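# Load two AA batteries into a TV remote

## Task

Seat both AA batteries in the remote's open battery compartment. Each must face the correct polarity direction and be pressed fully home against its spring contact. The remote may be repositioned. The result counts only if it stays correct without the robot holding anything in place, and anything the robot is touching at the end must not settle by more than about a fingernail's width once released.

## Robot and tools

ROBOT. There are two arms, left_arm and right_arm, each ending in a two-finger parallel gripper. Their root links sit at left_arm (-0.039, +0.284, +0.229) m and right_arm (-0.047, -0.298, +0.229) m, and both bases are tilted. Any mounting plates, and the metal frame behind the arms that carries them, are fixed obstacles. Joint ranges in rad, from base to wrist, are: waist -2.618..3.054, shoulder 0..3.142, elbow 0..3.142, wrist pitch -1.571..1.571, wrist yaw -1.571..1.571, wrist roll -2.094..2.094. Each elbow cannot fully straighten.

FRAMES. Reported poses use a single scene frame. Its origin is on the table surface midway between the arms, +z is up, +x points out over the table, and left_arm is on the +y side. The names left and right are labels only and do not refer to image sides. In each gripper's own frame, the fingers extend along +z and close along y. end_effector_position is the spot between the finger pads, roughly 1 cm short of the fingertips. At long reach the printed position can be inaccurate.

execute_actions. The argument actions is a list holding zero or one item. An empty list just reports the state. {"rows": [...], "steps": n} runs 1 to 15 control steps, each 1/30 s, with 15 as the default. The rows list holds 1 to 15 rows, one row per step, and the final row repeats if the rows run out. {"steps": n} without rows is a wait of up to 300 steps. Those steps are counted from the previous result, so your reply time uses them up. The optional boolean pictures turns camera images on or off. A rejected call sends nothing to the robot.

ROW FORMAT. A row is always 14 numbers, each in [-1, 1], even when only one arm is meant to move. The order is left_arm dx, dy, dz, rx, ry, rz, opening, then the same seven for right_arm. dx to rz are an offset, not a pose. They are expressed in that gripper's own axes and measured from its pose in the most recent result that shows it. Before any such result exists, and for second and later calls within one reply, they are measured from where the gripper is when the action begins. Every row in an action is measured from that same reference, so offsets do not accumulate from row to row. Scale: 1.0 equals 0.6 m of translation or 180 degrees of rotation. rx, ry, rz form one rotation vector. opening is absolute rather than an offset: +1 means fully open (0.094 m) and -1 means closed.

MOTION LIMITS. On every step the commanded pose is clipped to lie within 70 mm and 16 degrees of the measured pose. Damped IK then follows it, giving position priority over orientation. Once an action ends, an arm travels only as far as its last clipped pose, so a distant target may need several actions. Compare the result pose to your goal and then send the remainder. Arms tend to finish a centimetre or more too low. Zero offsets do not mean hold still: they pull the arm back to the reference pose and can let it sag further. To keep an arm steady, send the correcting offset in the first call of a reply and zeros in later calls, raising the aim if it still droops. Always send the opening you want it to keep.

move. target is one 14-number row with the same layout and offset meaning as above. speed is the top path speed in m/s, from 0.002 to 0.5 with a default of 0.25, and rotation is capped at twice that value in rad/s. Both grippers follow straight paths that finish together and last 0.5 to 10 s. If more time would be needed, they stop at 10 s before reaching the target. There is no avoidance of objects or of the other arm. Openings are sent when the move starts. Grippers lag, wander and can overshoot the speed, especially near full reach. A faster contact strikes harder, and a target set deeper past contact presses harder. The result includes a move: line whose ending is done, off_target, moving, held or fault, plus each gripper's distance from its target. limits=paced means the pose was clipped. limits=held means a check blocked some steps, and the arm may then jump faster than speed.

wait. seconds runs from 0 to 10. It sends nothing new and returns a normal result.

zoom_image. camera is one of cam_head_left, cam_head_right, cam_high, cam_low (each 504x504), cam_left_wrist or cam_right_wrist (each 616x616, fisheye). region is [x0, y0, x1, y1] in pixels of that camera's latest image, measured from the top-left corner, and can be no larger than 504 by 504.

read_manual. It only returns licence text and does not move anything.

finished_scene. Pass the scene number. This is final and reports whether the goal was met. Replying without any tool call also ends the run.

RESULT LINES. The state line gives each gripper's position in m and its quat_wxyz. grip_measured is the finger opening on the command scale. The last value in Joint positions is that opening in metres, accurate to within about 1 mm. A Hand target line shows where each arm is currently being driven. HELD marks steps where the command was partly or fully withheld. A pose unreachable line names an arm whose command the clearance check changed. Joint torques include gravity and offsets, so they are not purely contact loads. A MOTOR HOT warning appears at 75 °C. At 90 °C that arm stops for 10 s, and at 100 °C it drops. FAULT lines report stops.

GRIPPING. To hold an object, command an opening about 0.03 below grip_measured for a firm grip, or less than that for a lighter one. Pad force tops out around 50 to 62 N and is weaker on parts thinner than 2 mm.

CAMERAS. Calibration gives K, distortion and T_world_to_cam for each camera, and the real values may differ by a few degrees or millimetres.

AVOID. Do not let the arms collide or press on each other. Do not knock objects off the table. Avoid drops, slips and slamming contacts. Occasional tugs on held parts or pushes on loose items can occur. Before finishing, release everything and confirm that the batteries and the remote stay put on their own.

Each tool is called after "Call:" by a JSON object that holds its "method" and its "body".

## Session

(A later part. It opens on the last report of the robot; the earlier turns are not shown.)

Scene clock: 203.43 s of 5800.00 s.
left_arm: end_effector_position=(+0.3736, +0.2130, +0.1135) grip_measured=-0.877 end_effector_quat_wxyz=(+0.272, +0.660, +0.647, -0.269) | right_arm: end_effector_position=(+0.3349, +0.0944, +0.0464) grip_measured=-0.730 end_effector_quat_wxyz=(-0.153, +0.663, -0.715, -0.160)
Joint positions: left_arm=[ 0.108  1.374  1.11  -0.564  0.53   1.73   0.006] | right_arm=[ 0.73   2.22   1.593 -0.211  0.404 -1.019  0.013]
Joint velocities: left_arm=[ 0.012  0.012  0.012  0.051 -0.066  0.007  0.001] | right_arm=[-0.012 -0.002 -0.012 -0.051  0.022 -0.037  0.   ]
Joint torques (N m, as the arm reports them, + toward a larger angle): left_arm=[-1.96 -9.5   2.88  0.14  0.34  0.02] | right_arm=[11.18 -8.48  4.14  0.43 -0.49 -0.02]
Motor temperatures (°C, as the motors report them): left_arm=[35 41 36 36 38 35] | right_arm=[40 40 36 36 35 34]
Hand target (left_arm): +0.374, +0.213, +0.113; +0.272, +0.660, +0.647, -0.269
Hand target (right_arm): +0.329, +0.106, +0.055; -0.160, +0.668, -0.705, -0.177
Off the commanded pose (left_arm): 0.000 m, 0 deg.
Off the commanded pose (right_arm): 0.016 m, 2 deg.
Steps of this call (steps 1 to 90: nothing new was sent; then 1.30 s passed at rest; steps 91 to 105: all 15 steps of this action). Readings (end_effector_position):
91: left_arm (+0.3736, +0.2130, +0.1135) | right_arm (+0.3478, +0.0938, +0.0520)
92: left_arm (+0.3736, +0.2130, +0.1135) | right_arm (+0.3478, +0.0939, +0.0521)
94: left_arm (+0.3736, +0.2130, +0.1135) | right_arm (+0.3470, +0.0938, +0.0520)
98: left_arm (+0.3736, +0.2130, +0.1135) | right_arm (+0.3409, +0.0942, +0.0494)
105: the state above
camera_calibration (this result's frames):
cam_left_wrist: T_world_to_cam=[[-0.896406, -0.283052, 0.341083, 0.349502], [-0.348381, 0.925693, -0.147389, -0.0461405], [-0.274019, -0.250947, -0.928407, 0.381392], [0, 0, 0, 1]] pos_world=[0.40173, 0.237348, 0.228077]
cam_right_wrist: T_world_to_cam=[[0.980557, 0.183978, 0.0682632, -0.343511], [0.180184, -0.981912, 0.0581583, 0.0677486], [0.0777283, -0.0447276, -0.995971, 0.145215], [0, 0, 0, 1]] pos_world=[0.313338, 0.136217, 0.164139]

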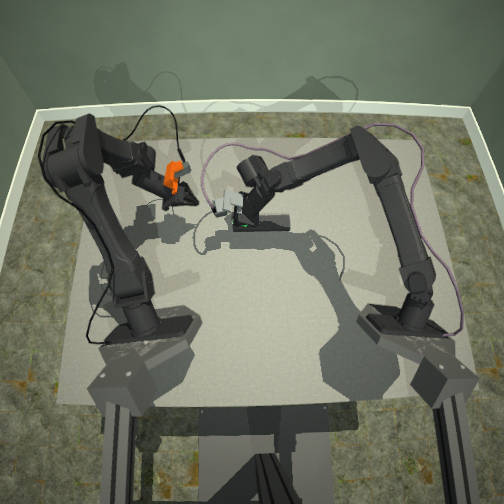

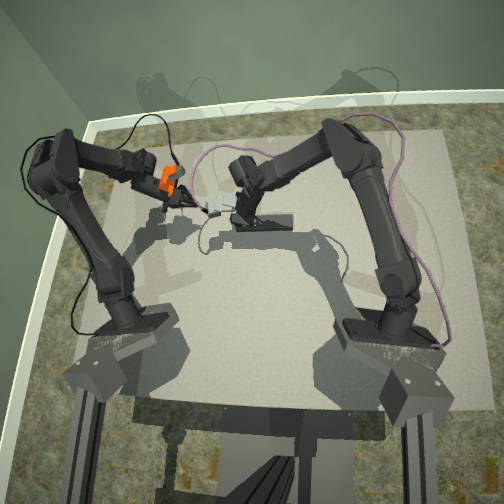

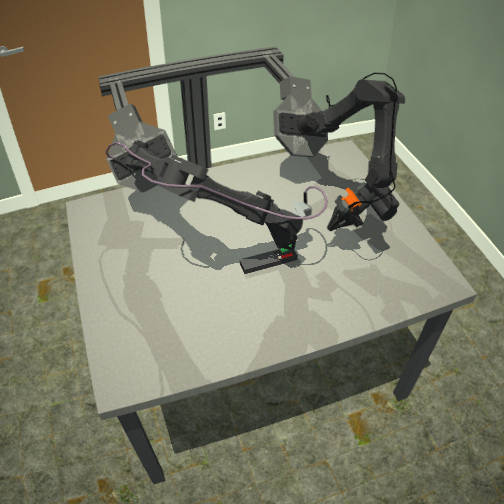

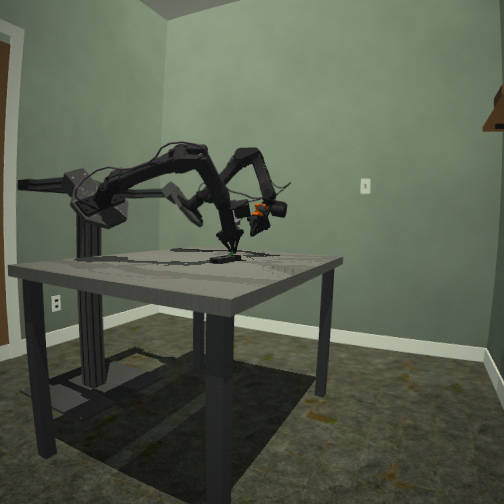

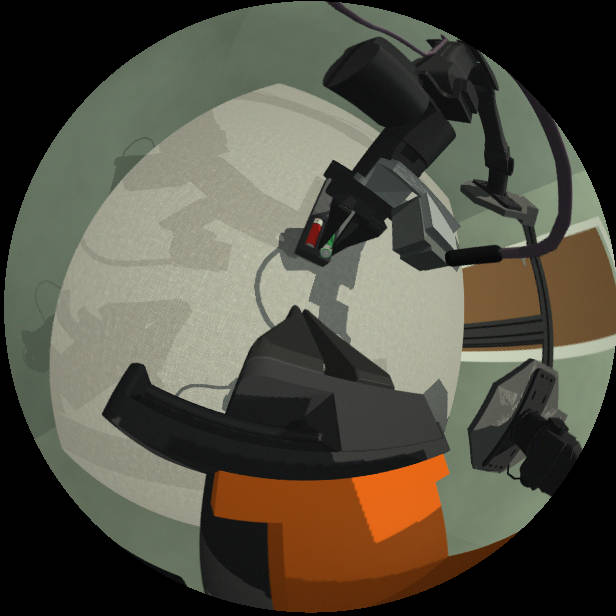

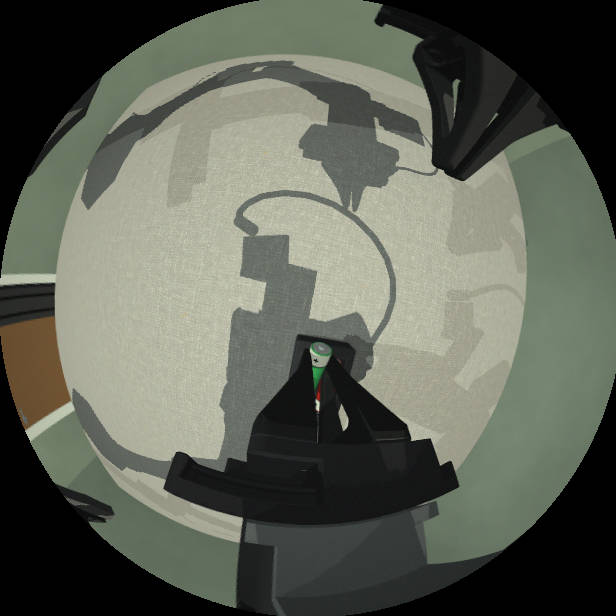

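Call:
{"method": "execute_actions", "body": {"actions": [{"rows":[[0,0,0,0,0,0,-0.88,-0.018,0.008,-0.002,0,-0.008,0,-0.76],[0,0,0,0,0,0,-0.88,-0.016,0.007,0,0,-0.008,0,-0.76],[0,0,0,0,0,0,-0.88,-0.015,0.006,0.002,0,-0.008,0,-0.76],[0,0,0,0,0,0,-0.88,-0.015,0.006,0.002,0,-0.008,0,-0.76],[0,0,0,0,0,0,-0.88,-0.015,0.006,0.002,0,-0.008,0,-0.74],[0,0,0,0,0,0,-0.88,-0.015,0.006,0.002,0,-0.008,0,-0.725],[0,0,0,0,0,0,-0.88,-0.015,0.006,0.002,0,-0.008,0,-0.71],[0,0,0,0,0,0,-0.88,-0.015,0.006,0.002,0,-0.008,0,-0.69],[0,0,0,0,0,0,-0.88,-0.015,0.006,0.002,0,-0.008,0,-0.67],[0,0,0,0,0,0,-0.88,-0.015,0.006,0.002,0,-0.008,0,-0.64],[0,0,0,0,0,0,-0.88,-0.015,0.006,0.002,0,-0.008,0,-0.6],[0,0,0,0,0,0,-0.88,-0.015,0.006,0.002,0,-0.008,0,-0.55],[0,0,0,0,0,0,-0.88,-0.015,0.006,0.002,0,-0.008,0,-0.5]],"steps":15}], "pictures": false}}

Call:
{"method": "move", "body": {"target": [0,0,0,0,0,0,-0.88,-0.01,0.01,-0.08,0,0,0,-0.4], "speed": 0.12}}

Call:
{"method": "zoom_image", "body": {"camera": "cam_left_wrist", "region": [270,160,400,290]}}

Scene clock: 209.10 s of 5800.00 s.
left_arm: end_effector_position=(+0.3736, +0.2130, +0.1135) grip_measured=-0.877 end_effector_quat_wxyz=(+0.272, +0.660, +0.647, -0.269) | right_arm: end_effector_position=(+0.3376, +0.0956, +0.0470) grip_measured=-0.503 end_effector_quat_wxyz=(-0.158, +0.660, -0.717, -0.159)
Joint positions: left_arm=[ 0.108  1.374  1.11  -0.564  0.53   1.73   0.006] | right_arm=[ 0.73   2.22   1.593 -0.198  0.404 -1.019  0.023]
Joint velocities: left_arm=[-0.002  0.002  0.002 -0.007  0.051  0.066  0.001] | right_arm=[-0.002  0.027 -0.007  0.037 -0.022  0.022  0.002]
Joint torques (N m, as the arm reports them, + toward a larger angle): left_arm=[-1.95 -9.5   2.87  0.13  0.33  0.02] | right_arm=[10.35 -8.34  3.23  0.64 -0.4   0.02]
Motor temperatures (°C, as the motors report them): left_arm=[35 41 36 36 38 35] | right_arm=[41 40 36 36 35 34]
Hand target (left_arm): +0.374, +0.213, +0.113; +0.272, +0.660, +0.647, -0.269
Hand target (right_arm): +0.332, +0.103, +0.049; -0.162, +0.661, -0.713, -0.169
Off the commanded pose (left_arm): 0.000 m, 0 deg.
Off the commanded pose (right_arm): 0.010 m, 1 deg.
Steps of this call (steps 1 to 90: nothing new was sent; then 2.17 s passed at rest; steps 91 to 105: all 15 steps of this action). Readings (end_effector_position):
91: left_arm (+0.3736, +0.2130, +0.1135) | right_arm (+0.3350, +0.0945, +0.0464)
92: left_arm (+0.3736, +0.2130, +0.1135) | right_arm (+0.3354, +0.0946, +0.0465)
94: left_arm (+0.3736, +0.2130, +0.1135) | right_arm (+0.3361, +0.0950, +0.0467)
98: left_arm (+0.3736, +0.2130, +0.1135) | right_arm (+0.3370, +0.0954, +0.0469)
105: the state above

Scene clock: 210.13 s of 5800.00 s.
left_arm: end_effector_position=(+0.3736, +0.2130, +0.1135) grip_measured=-0.877 end_effector_quat_wxyz=(+0.272, +0.660, +0.647, -0.269) | right_arm: end_effector_position=(+0.3393, +0.0793, +0.0857) grip_measured=-0.402 end_effector_quat_wxyz=(-0.162, +0.657, -0.720, -0.154)
Joint positions: left_arm=[ 0.108  1.374  1.11  -0.564  0.53   1.73   0.006] | right_arm=[ 0.773  2.093  1.508 -0.242  0.443 -0.983  0.028]
Joint velocities: left_arm=[ 0.007  0.002 -0.007  0.037 -0.037 -0.022  0.   ] | right_arm=[-0.007  0.002 -0.012 -0.051  0.007  0.051 -0.   ]
Joint torques (N m, as the arm reports them, + toward a larger angle): left_arm=[-1.96 -9.51  2.86  0.13  0.33  0.01] | right_arm=[10.61 -9.74  2.1   0.52 -0.2   0.08]
Motor temperatures (°C, as the motors report them): left_arm=[35 41 36 36 38 35] | right_arm=[41 41 36 36 35 34]
Hand target (left_arm): +0.374, +0.213, +0.113; +0.272, +0.660, +0.647, -0.269
Hand target (right_arm): +0.331, +0.080, +0.092; +0.158, -0.660, +0.717, +0.159
Off the commanded pose (left_arm): 0.000 m, 0 deg.
Off the commanded pose (right_arm): 0.011 m, 1 deg.
move: off_target (right_arm)
camera_calibration (this result's frames):
cam_left_wrist: T_world_to_cam=[[-0.896406, -0.283052, 0.341083, 0.349502], [-0.348381, 0.925693, -0.147389, -0.0461405], [-0.274019, -0.250947, -0.928407, 0.381392], [0, 0, 0, 1]] pos_world=[0.40173, 0.237348, 0.228077]
cam_right_wrist: T_world_to_cam=[[0.982843, 0.163119, 0.0860924, -0.348456], [0.158429, -0.985618, 0.0588009, 0.0574653], [0.0944458, -0.0441525, -0.99455, 0.177513], [0, 0, 0, 1]] pos_world=[0.316608, 0.121316, 0.203166]

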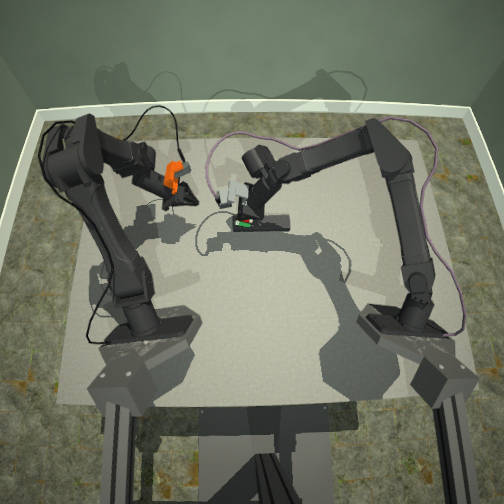

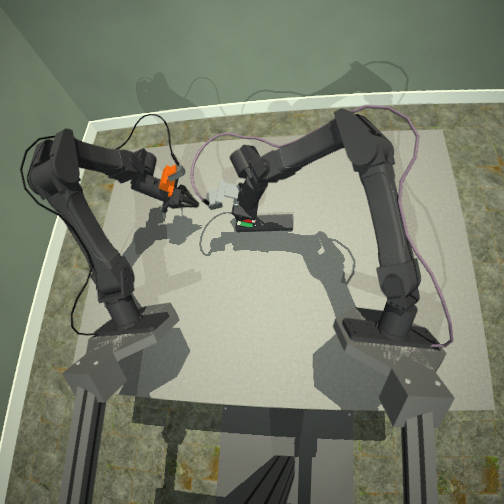

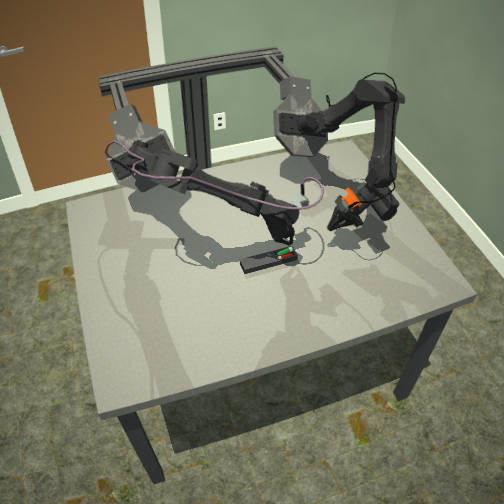

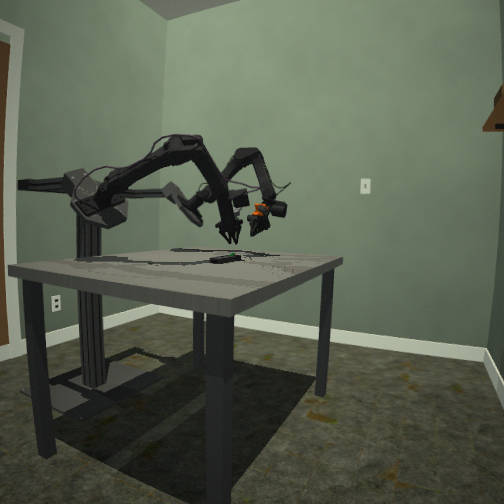

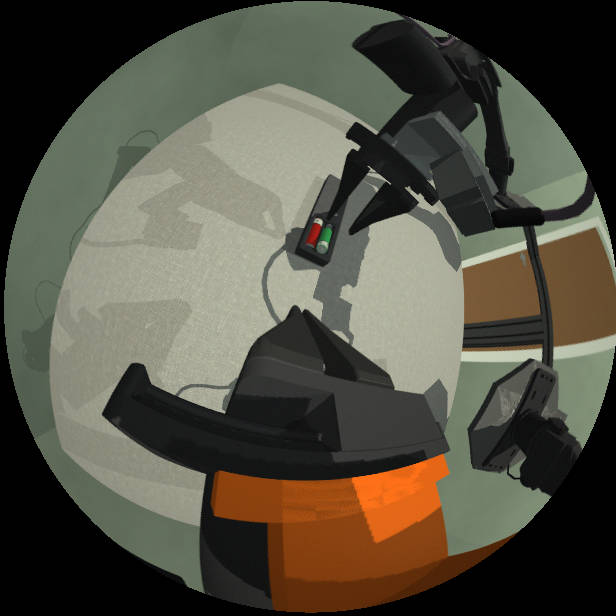

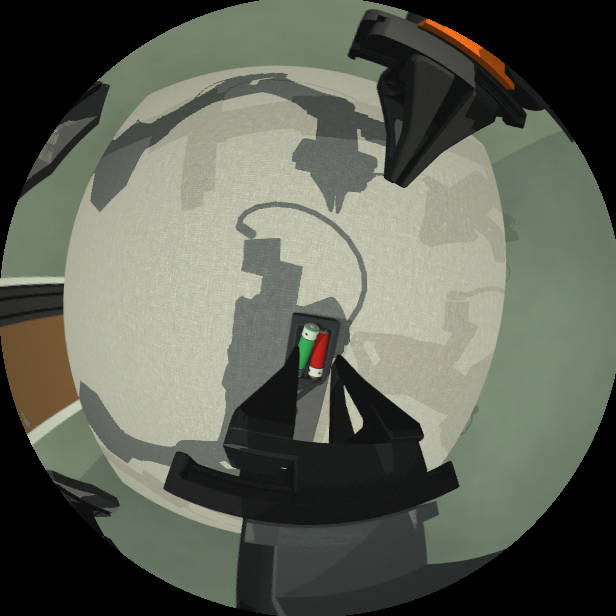

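Region (270, 160, 400, 290) of cam_left_wrist's 616x616 image, scaled by 3.877, with more detail than that image has.

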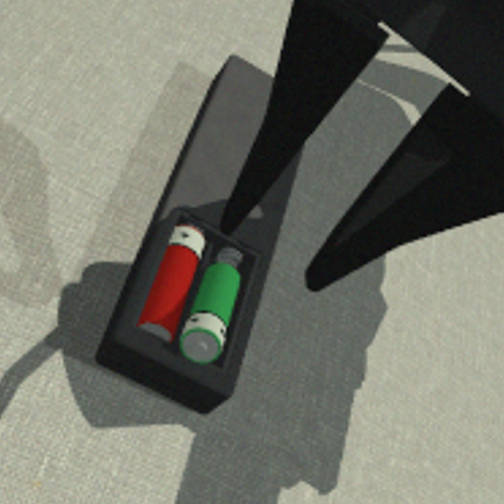

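Call:
{"method": "move", "body": {"target": [-0.039,-0.04,0.187,0,-0.03,0,-0.88,0.231,0,-0.025,-0.007,-0.12,-0.015,0.8], "speed": 0.2}}

Scene clock: 217.20 s of 5800.00 s.
left_arm: end_effector_position=(+0.3604, +0.1234, +0.0528) grip_measured=-0.877 end_effector_quat_wxyz=(+0.311, +0.645, +0.636, -0.288) | right_arm: end_effector_position=(+0.3311, -0.0568, +0.0303) grip_measured=+0.798 end_effector_quat_wxyz=(-0.275, +0.634, -0.671, -0.269)
Joint positions: left_arm=[-0.067  1.628  1.002 -0.107  0.496  1.58   0.006] | right_arm=[ 0.293  1.801  0.984  0.137 -0.239 -1.358  0.084]
Joint velocities: left_arm=[-0.012 -0.007 -0.007 -0.007  0.051 -0.022 -0.   ] | right_arm=[ 0.002  0.007 -0.012  0.051 -0.037 -0.081 -0.001]
Joint torques (N m, as the arm reports them, + toward a larger angle): left_arm=[-4.87 -8.49  0.1   0.46  0.36 -0.12] | right_arm=[ 5.9  -9.41  1.13  0.57 -0.77 -0.04]
Motor temperatures (°C, as the motors report them): left_arm=[35 41 36 36 38 35] | right_arm=[41 41 36 36 35 34]
Hand target (left_arm): +0.348, +0.117, +0.051; +0.304, +0.644, +0.634, -0.301
Hand target (right_arm): +0.329, -0.051, +0.039; -0.288, +0.636, -0.659, -0.280
Off the commanded pose (left_arm): 0.013 m, 2 deg.
Off the commanded pose (right_arm): 0.011 m, 2 deg.
After step 90, 2.40 s passed at rest.
move: off_target (left_arm, right_arm)
camera_calibration (this result's frames):
cam_left_wrist: T_world_to_cam=[[-0.899439, -0.267901, 0.345309, 0.332034], [-0.359812, 0.902393, -0.237111, 0.0350607], [-0.248082, -0.337513, -0.908042, 0.299263], [0, 0, 0, 1]] pos_world=[0.385501, 0.158319, 0.165403]
cam_right_wrist: T_world_to_cam=[[0.974718, 0.154508, 0.161405, -0.313433], [0.193956, -0.943723, -0.267894, -0.0715916], [0.11093, 0.292427, -0.949832, 0.129497], [0, 0, 0, 1]] pos_world=[0.30503, -0.0570028, 0.154411]

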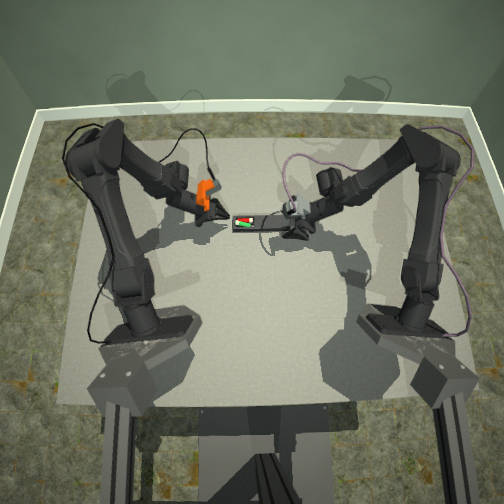

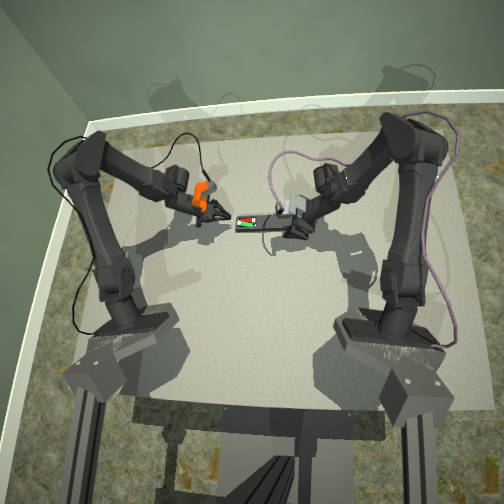

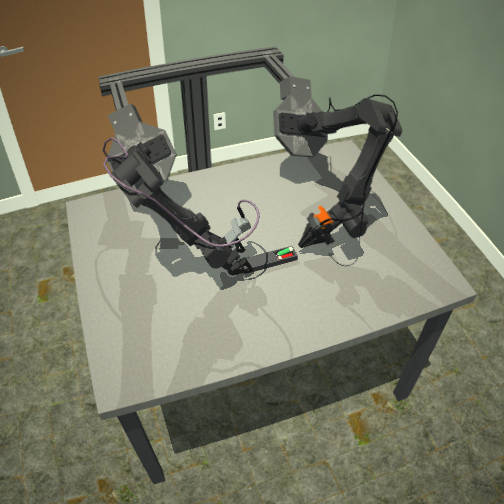

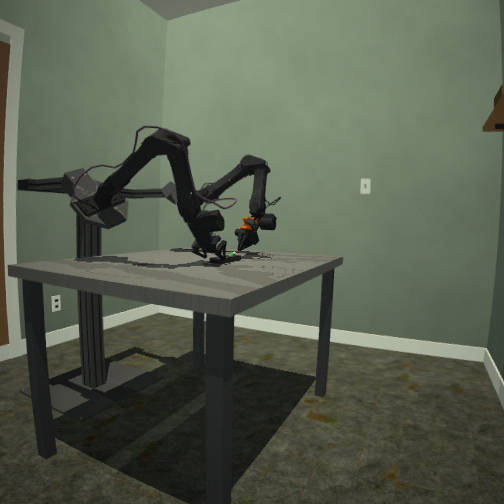

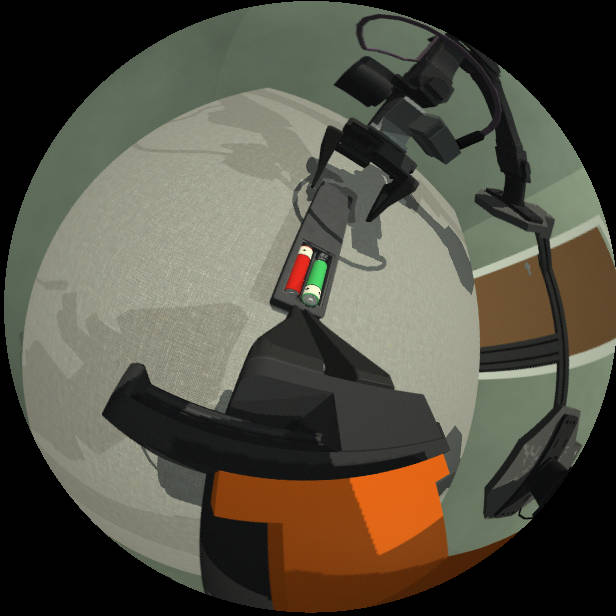

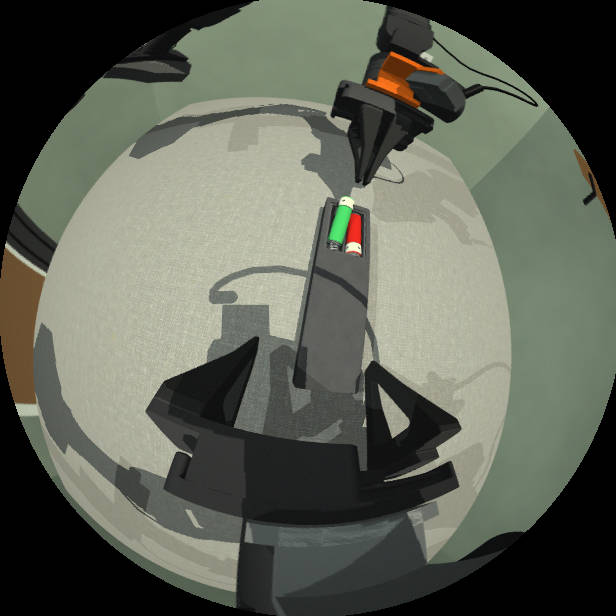

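Call:
{"method": "move", "body": {"target": [0.005,-0.030,0.031,0.012,0,0,-0.88,0.002,-0.02,0.015,0,-0.01,-0.01,0.7], "speed": 0.08}}

Scene clock: 220.20 s of 5800.00 s.
left_arm: end_effector_position=(+0.3544, +0.1202, +0.0392) grip_measured=-0.877 end_effector_quat_wxyz=(+0.302, +0.646, +0.639, -0.289) | right_arm: end_effector_position=(+0.3432, -0.0576, +0.0215) grip_measured=+0.702 end_effector_quat_wxyz=(-0.284, +0.638, -0.666, -0.263)
Joint positions: left_arm=[-0.067  1.671  1.002 -0.077  0.483  1.58   0.006] | right_arm=[ 0.273  1.836  1.033  0.135 -0.256 -1.388  0.08 ]
Joint velocities: left_arm=[ 0.002 -0.002 -0.002  0.066 -0.007  0.022 -0.   ] | right_arm=[-0.017  0.007  0.012 -0.007 -0.066 -0.022 -0.   ]
Joint torques (N m, as the arm reports them, + toward a larger angle): left_arm=[-5.51 -8.19  0.18  0.42  0.37  0.07] | right_arm=[ 5.26 -7.6   3.15  0.36 -0.76 -0.08]
Motor temperatures (°C, as the motors report them): left_arm=[35 41 36 36 38 35] | right_arm=[40 41 36 36 35 34]
Hand target (left_arm): +0.343, +0.111, +0.038; +0.299, +0.650, +0.631, -0.300
Hand target (right_arm): +0.343, -0.052, +0.023; -0.290, +0.640, -0.656, -0.275
Off the commanded pose (left_arm): 0.015 m, 2 deg.
Off the commanded pose (right_arm): 0.006 m, 2 deg.
move: off_target (left_arm)
camera_calibration (this result's frames):
cam_left_wrist: T_world_to_cam=[[-0.896156, -0.268474, 0.353306, 0.329019], [-0.358747, 0.906951, -0.220773, 0.0309777], [-0.261159, -0.324595, -0.909084, 0.287412], [0, 0, 0, 1]] pos_world=[0.381026, 0.15353, 0.151876]
cam_right_wrist: T_world_to_cam=[[0.969806, 0.158452, 0.185387, -0.322335], [0.20468, -0.942141, -0.265473, -0.0807248], [0.132596, 0.295402, -0.946127, 0.112708], [0, 0, 0, 1]] pos_world=[0.31418, -0.0582738, 0.144963]

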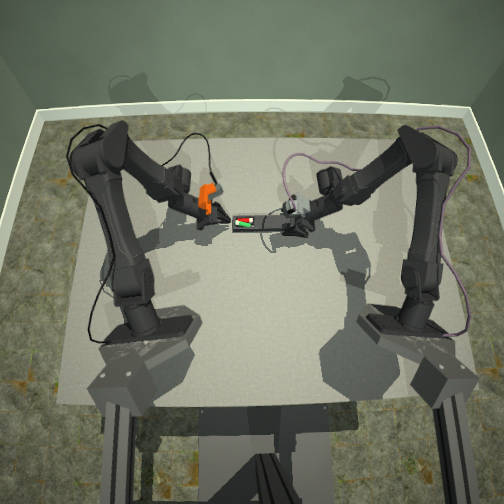

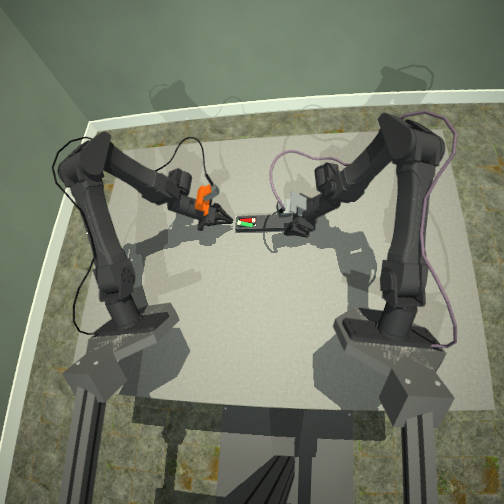

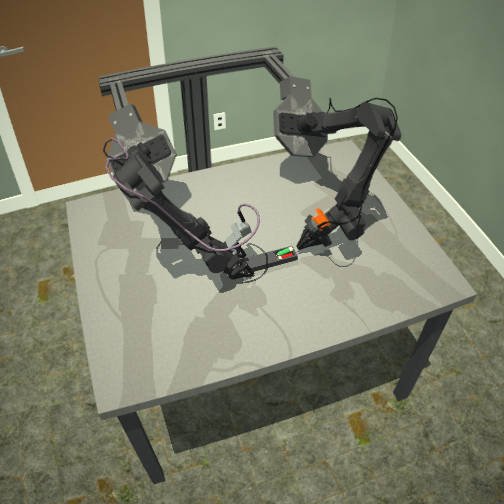

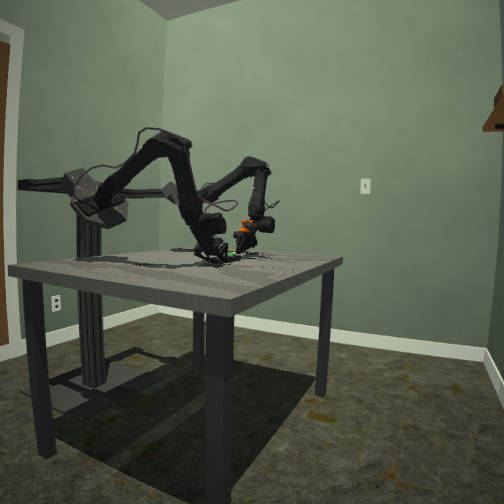

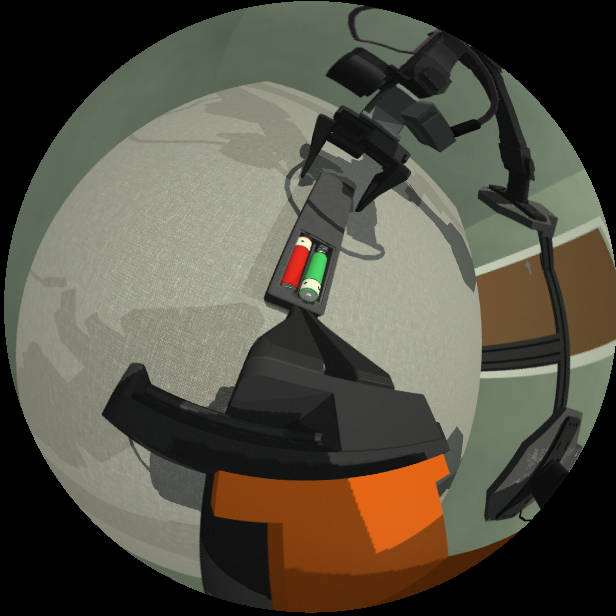

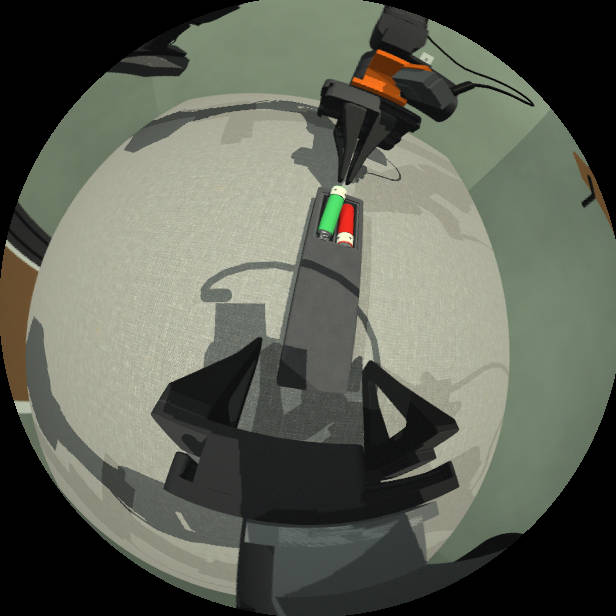

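Call:
{"method": "execute_actions", "body": {"actions": [{"rows":[[-0.009,-0.019,0.013,0.008,0,0,-0.88,-0.004,0,0.008,0,0,0,0.6],[-0.010,-0.020,0.014,0.009,0,0,-0.88,-0.004,0,0.008,0,0,0,0.5],[-0.011,-0.020,0.015,0.010,0,0,-0.88,-0.004,0,0.008,0,0,0,0.4],[-0.012,-0.021,0.016,0.010,0,0,-0.88,-0.004,0,0.008,0,0,0,0.3],[-0.013,-0.021,0.017,0.010,0,0,-0.88,-0.004,0,0.008,0,0,0,0.22],[-0.014,-0.022,0.018,0.010,0,0,-0.88,-0.004,0,0.008,0,0,0,0.15],[-0.015,-0.022,0.019,0.010,0,0,-0.88,-0.004,0,0.008,0,0,0,0.10],[-0.016,-0.023,0.020,0.010,0,0,-0.88,-0.004,0,0.008,0,0,0,0.06],[-0.017,-0.023,0.021,0.010,0,0,-0.88,-0.004,0,0.008,0,0,0,0.03],[-0.018,-0.023,0.022,0.010,0,0,-0.88,-0.004,0,0.008,0,0,0,0.0],[-0.018,-0.023,0.023,0.010,0,0,-0.88,-0.004,0,0.008,0,0,0,-0.02],[-0.018,-0.023,0.024,0.010,0,0,-0.88,-0.004,0,0.008,0,0,0,-0.05]],"steps":15}]}}

Call:
{"method": "zoom_image", "body": {"camera": "cam_left_wrist", "region": [240,210,380,350]}}

Call:
{"method": "zoom_image", "body": {"camera": "cam_right_wrist", "region": [280,140,410,270]}}

Scene clock: 226.43 s of 5800.00 s.
left_arm: end_effector_position=(+0.3555, +0.1102, +0.0429) grip_measured=-0.877 end_effector_quat_wxyz=(+0.303, +0.651, +0.636, -0.285) | right_arm: end_effector_position=(+0.3442, -0.0590, +0.0203) grip_measured=+0.012 end_effector_quat_wxyz=(-0.282, +0.640, -0.667, -0.257)
Joint positions: left_arm=[-0.101  1.671  1.002 -0.063  0.453  1.565  0.006] | right_arm=[ 0.273  1.836  1.033  0.137 -0.245 -1.39   0.048]
Joint velocities: left_arm=[-0.012 -0.007 -0.002 -0.007 -0.051  0.037 -0.   ] | right_arm=[-0.002  0.027  0.012  0.051 -0.081  0.037  0.001]
Joint torques (N m, as the arm reports them, + toward a larger angle): left_arm=[-5.46 -7.52  0.08  0.43  0.36 -0.08] | right_arm=[ 5.92 -7.35  2.58  0.55 -0.5   0.06]
Motor temperatures (°C, as the motors report them): left_arm=[36 41 35 36 38 35] | right_arm=[40 41 36 36 35 34]
Hand target (left_arm): +0.341, +0.102, +0.039; +0.292, +0.650, +0.634, -0.299
Hand target (right_arm): +0.343, -0.053, +0.020; -0.284, +0.638, -0.666, -0.263
Off the commanded pose (left_arm): 0.018 m, 2 deg.
Off the commanded pose (right_arm): 0.006 m, 1 deg.
Steps of this call (steps 1 to 90: nothing new was sent; then 2.73 s passed at rest; steps 91 to 105: all 15 steps of this action). Readings (end_effector_position):
91: left_arm (+0.3548, +0.1201, +0.0390) | right_arm (+0.3429, -0.0577, +0.0215)
92: left_arm (+0.3548, +0.1196, +0.0390) | right_arm (+0.3432, -0.0579, +0.0212)
94: left_arm (+0.3544, +0.1176, +0.0398) | right_arm (+0.3437, -0.0584, +0.0208)
98: left_arm (+0.3540, +0.1134, +0.0416) | right_arm (+0.3441, -0.0588, +0.0204)
105: the state above
camera_calibration (this result's frames):
cam_left_wrist: T_world_to_cam=[[-0.901668, -0.264108, 0.342407, 0.328024], [-0.350233, 0.910455, -0.220019, 0.0378058], [-0.253638, -0.318306, -0.913427, 0.284647], [0, 0, 0, 1]] pos_world=[0.381207, 0.142818, 0.156005]
cam_right_wrist: T_world_to_cam=[[0.969211, 0.158912, 0.188087, -0.322633], [0.204373, -0.945224, -0.254527, -0.0828105], [0.137337, 0.28513, -0.948599, 0.109579], [0, 0, 0, 1]] pos_world=[0.314574, -0.0582486, 0.143552]

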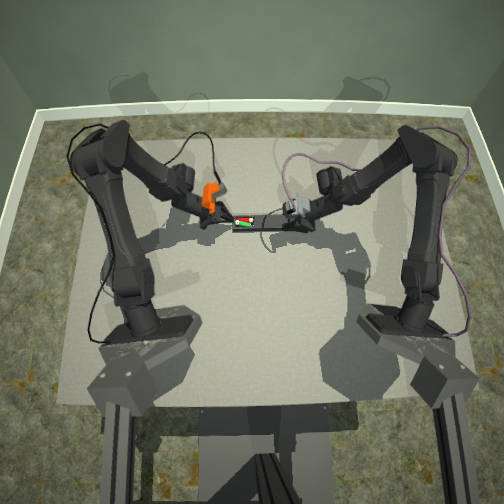

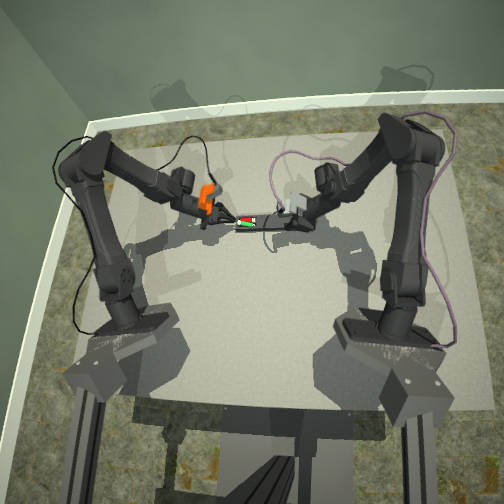

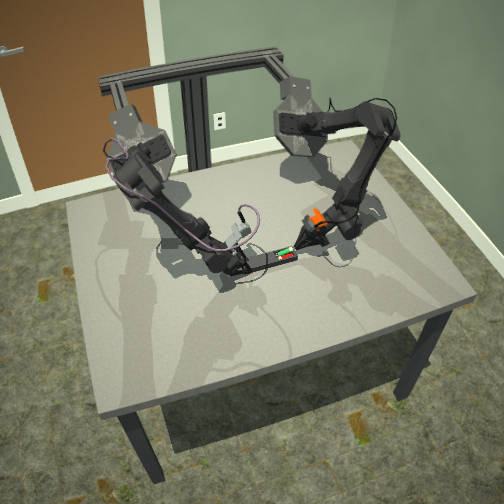

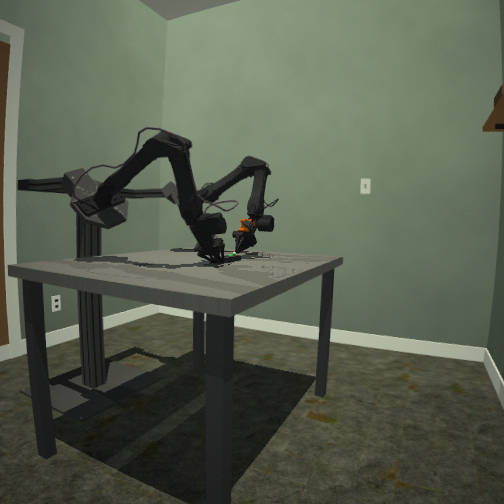

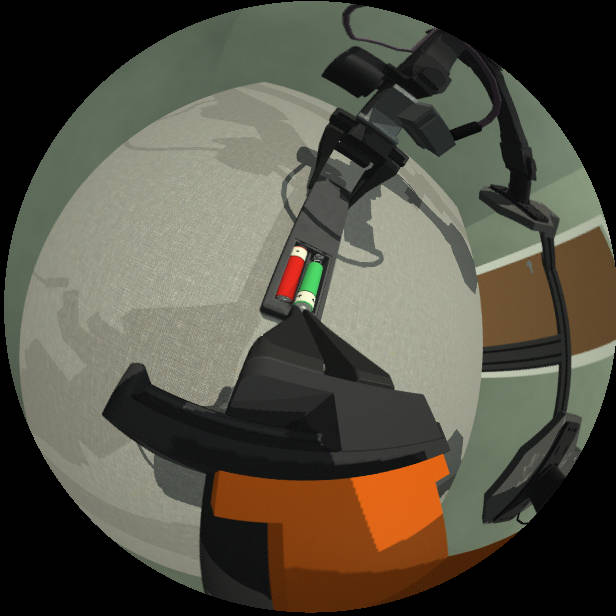

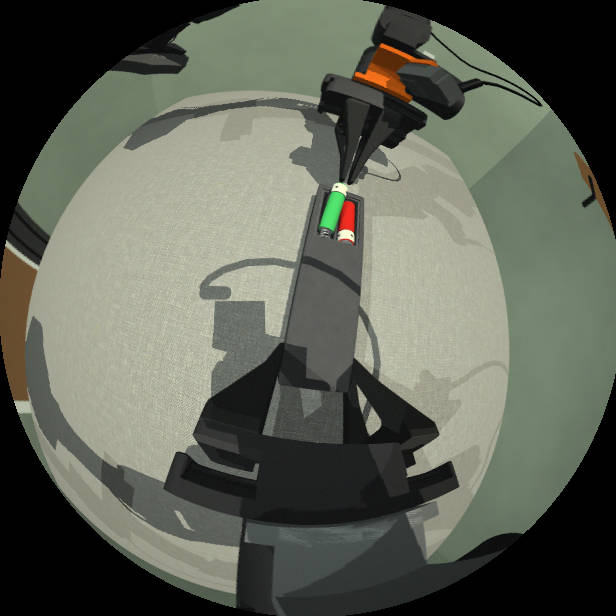

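Region (240, 210, 380, 350) of cam_left_wrist's 616x616 image, scaled by 3.600, with more detail than that image has.

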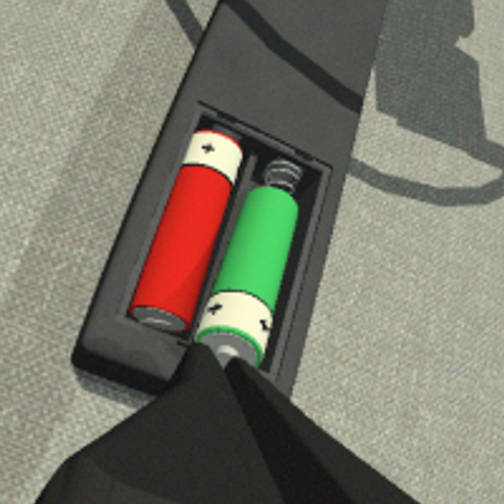

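Region (280, 140, 410, 270) of cam_right_wrist's 616x616 image, scaled by 3.877, with more detail than that image has.

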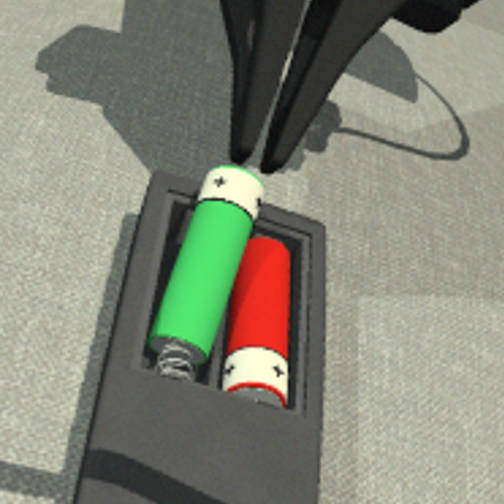

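Call:
{"method": "execute_actions", "body": {"actions": [{"rows":[[-0.002,-0.025,0.014,0.012,0,0,-0.88,-0.005,0,0.008,0,0,0,-0.05],[0,-0.025,0.015,0.012,0,0,-0.88,-0.005,0,0.008,0,0,0,-0.05],[0.002,-0.026,0.015,0.013,0,0,-0.88,-0.005,0,0.008,0,0,0,-0.05],[0.003,-0.026,0.016,0.013,0,0,-0.88,-0.005,0,0.008,0,0,0,-0.05],[0.005,-0.026,0.016,0.013,0,0,-0.88,-0.005,0,0.008,0,0,0,-0.05]],"steps":15}]}}

Call:
{"method": "zoom_image", "body": {"camera": "cam_left_wrist", "region": [240,210,380,350]}}

Call:
{"method": "zoom_image", "body": {"camera": "cam_right_wrist", "region": [280,140,410,270]}}

Scene clock: 230.03 s of 5800.00 s.
left_arm: end_effector_position=(+0.3506, +0.1088, +0.0370) grip_measured=-0.877 end_effector_quat_wxyz=(+0.296, +0.654, +0.635, -0.287) | right_arm: end_effector_position=(+0.3442, -0.0591, +0.0201) grip_measured=+0.012 end_effector_quat_wxyz=(-0.282, +0.640, -0.667, -0.257)
Joint positions: left_arm=[-0.101  1.69   1.002 -0.059  0.447  1.572  0.006] | right_arm=[ 0.273  1.836  1.033  0.137 -0.243 -1.39   0.048]
Joint velocities: left_arm=[-0.007 -0.017  0.007  0.007 -0.095  0.037 -0.   ] | right_arm=[-0.002 -0.012 -0.022  0.022 -0.066  0.007 -0.   ]
Joint torques (N m, as the arm reports them, + toward a larger angle): left_arm=[-4.46 -8.12  0.61  0.34  0.38  0.11] | right_arm=[ 6.04 -7.41  2.62  0.59 -0.37  0.05]
Motor temperatures (°C, as the motors report them): left_arm=[36 41 35 36 38 35] | right_arm=[40 41 36 36 35 34]
Hand target (left_arm): +0.340, +0.105, +0.034; +0.289, +0.656, +0.630, -0.298
Hand target (right_arm): +0.344, -0.054, +0.019; -0.282, +0.640, -0.667, -0.257
Off the commanded pose (left_arm): 0.012 m, 2 deg.
Off the commanded pose (right_arm): 0.006 m, 0 deg.
Steps of this call (steps 1 to 90: nothing new was sent; then 0.10 s passed at rest; steps 91 to 105: all 15 steps of this action). Readings (end_effector_position):
91: left_arm (+0.3564, +0.1107, +0.0423) | right_arm (+0.3442, -0.0591, +0.0202)
92: left_arm (+0.3564, +0.1108, +0.0422) | right_arm (+0.3442, -0.0591, +0.0201)
94: left_arm (+0.3554, +0.1105, +0.0413) | right_arm (+0.3442, -0.0591, +0.0201)
98: left_arm (+0.3515, +0.1092, +0.0378) | right_arm (+0.3442, -0.0591, +0.0201)
105: the state above
camera_calibration (this result's frames):
cam_left_wrist: T_world_to_cam=[[-0.901329, -0.256922, 0.348707, 0.324056], [-0.342692, 0.915364, -0.211356, 0.0325192], [-0.264892, -0.31, -0.913089, 0.28062], [0, 0, 0, 1]] pos_world=[0.377559, 0.140482, 0.150104]
cam_right_wrist: T_world_to_cam=[[0.96922, 0.158964, 0.187996, -0.322613], [0.20424, -0.945544, -0.253441, -0.0829841], [0.13747, 0.284037, -0.948907, 0.109378], [0, 0, 0, 1]] pos_world=[0.314595, -0.0582485, 0.143407]

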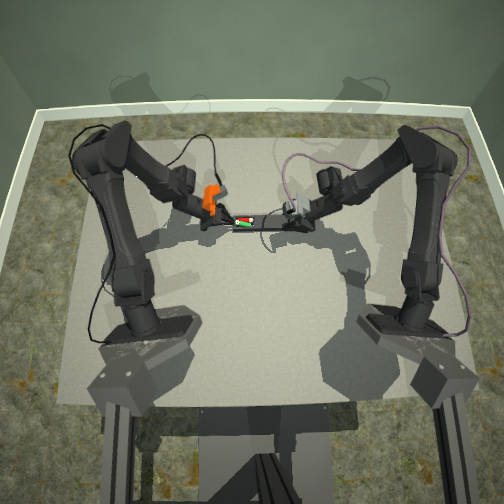

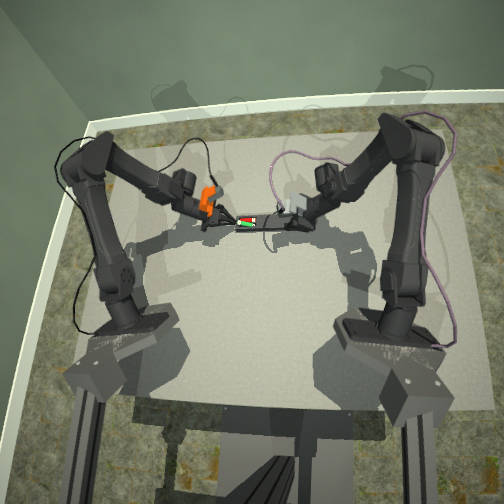

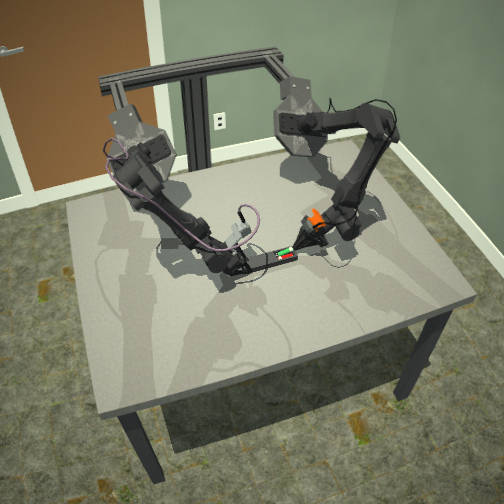

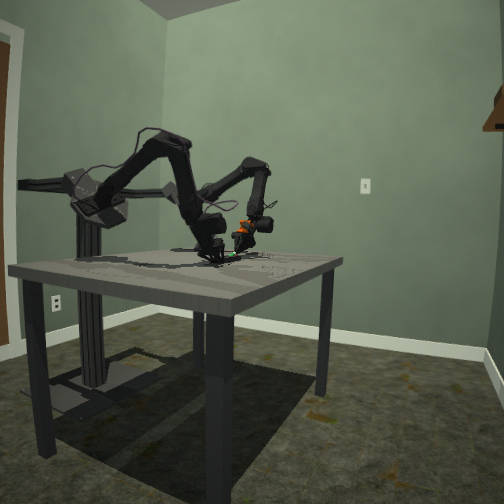

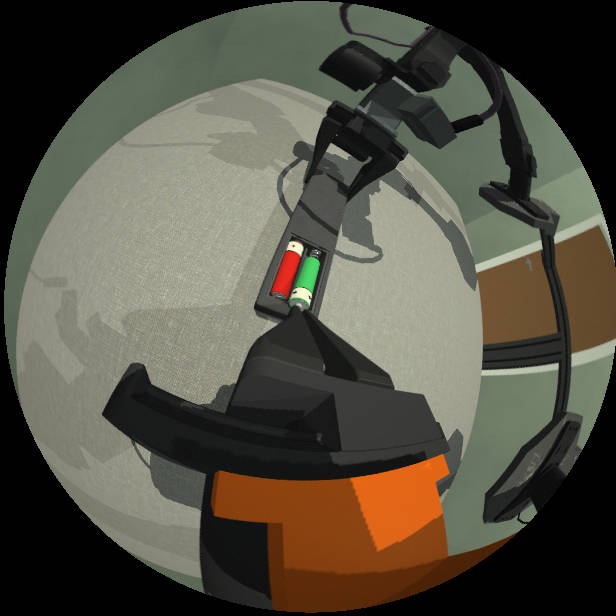

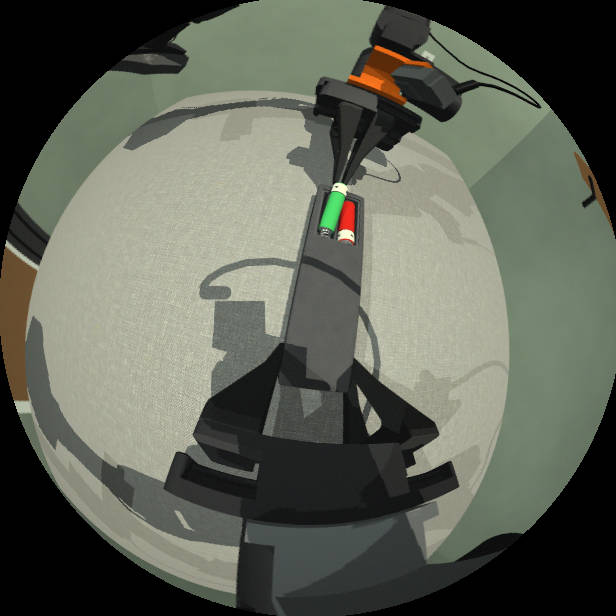

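Region (240, 210, 380, 350) of cam_left_wrist's 616x616 image, scaled by 3.600, with more detail than that image has.

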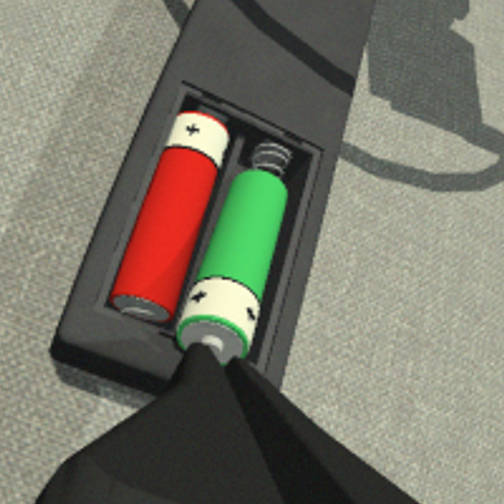

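Region (280, 140, 410, 270) of cam_right_wrist's 616x616 image, scaled by 3.877, with more detail than that image has.

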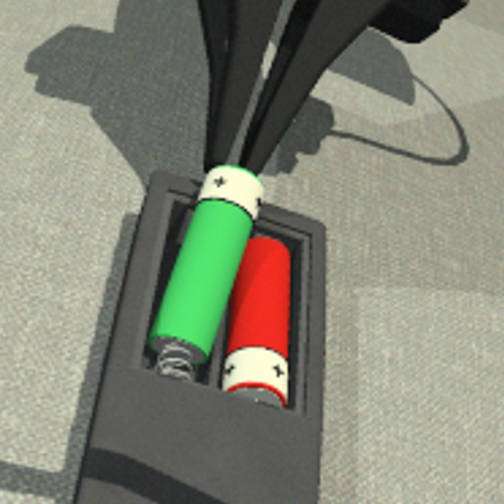

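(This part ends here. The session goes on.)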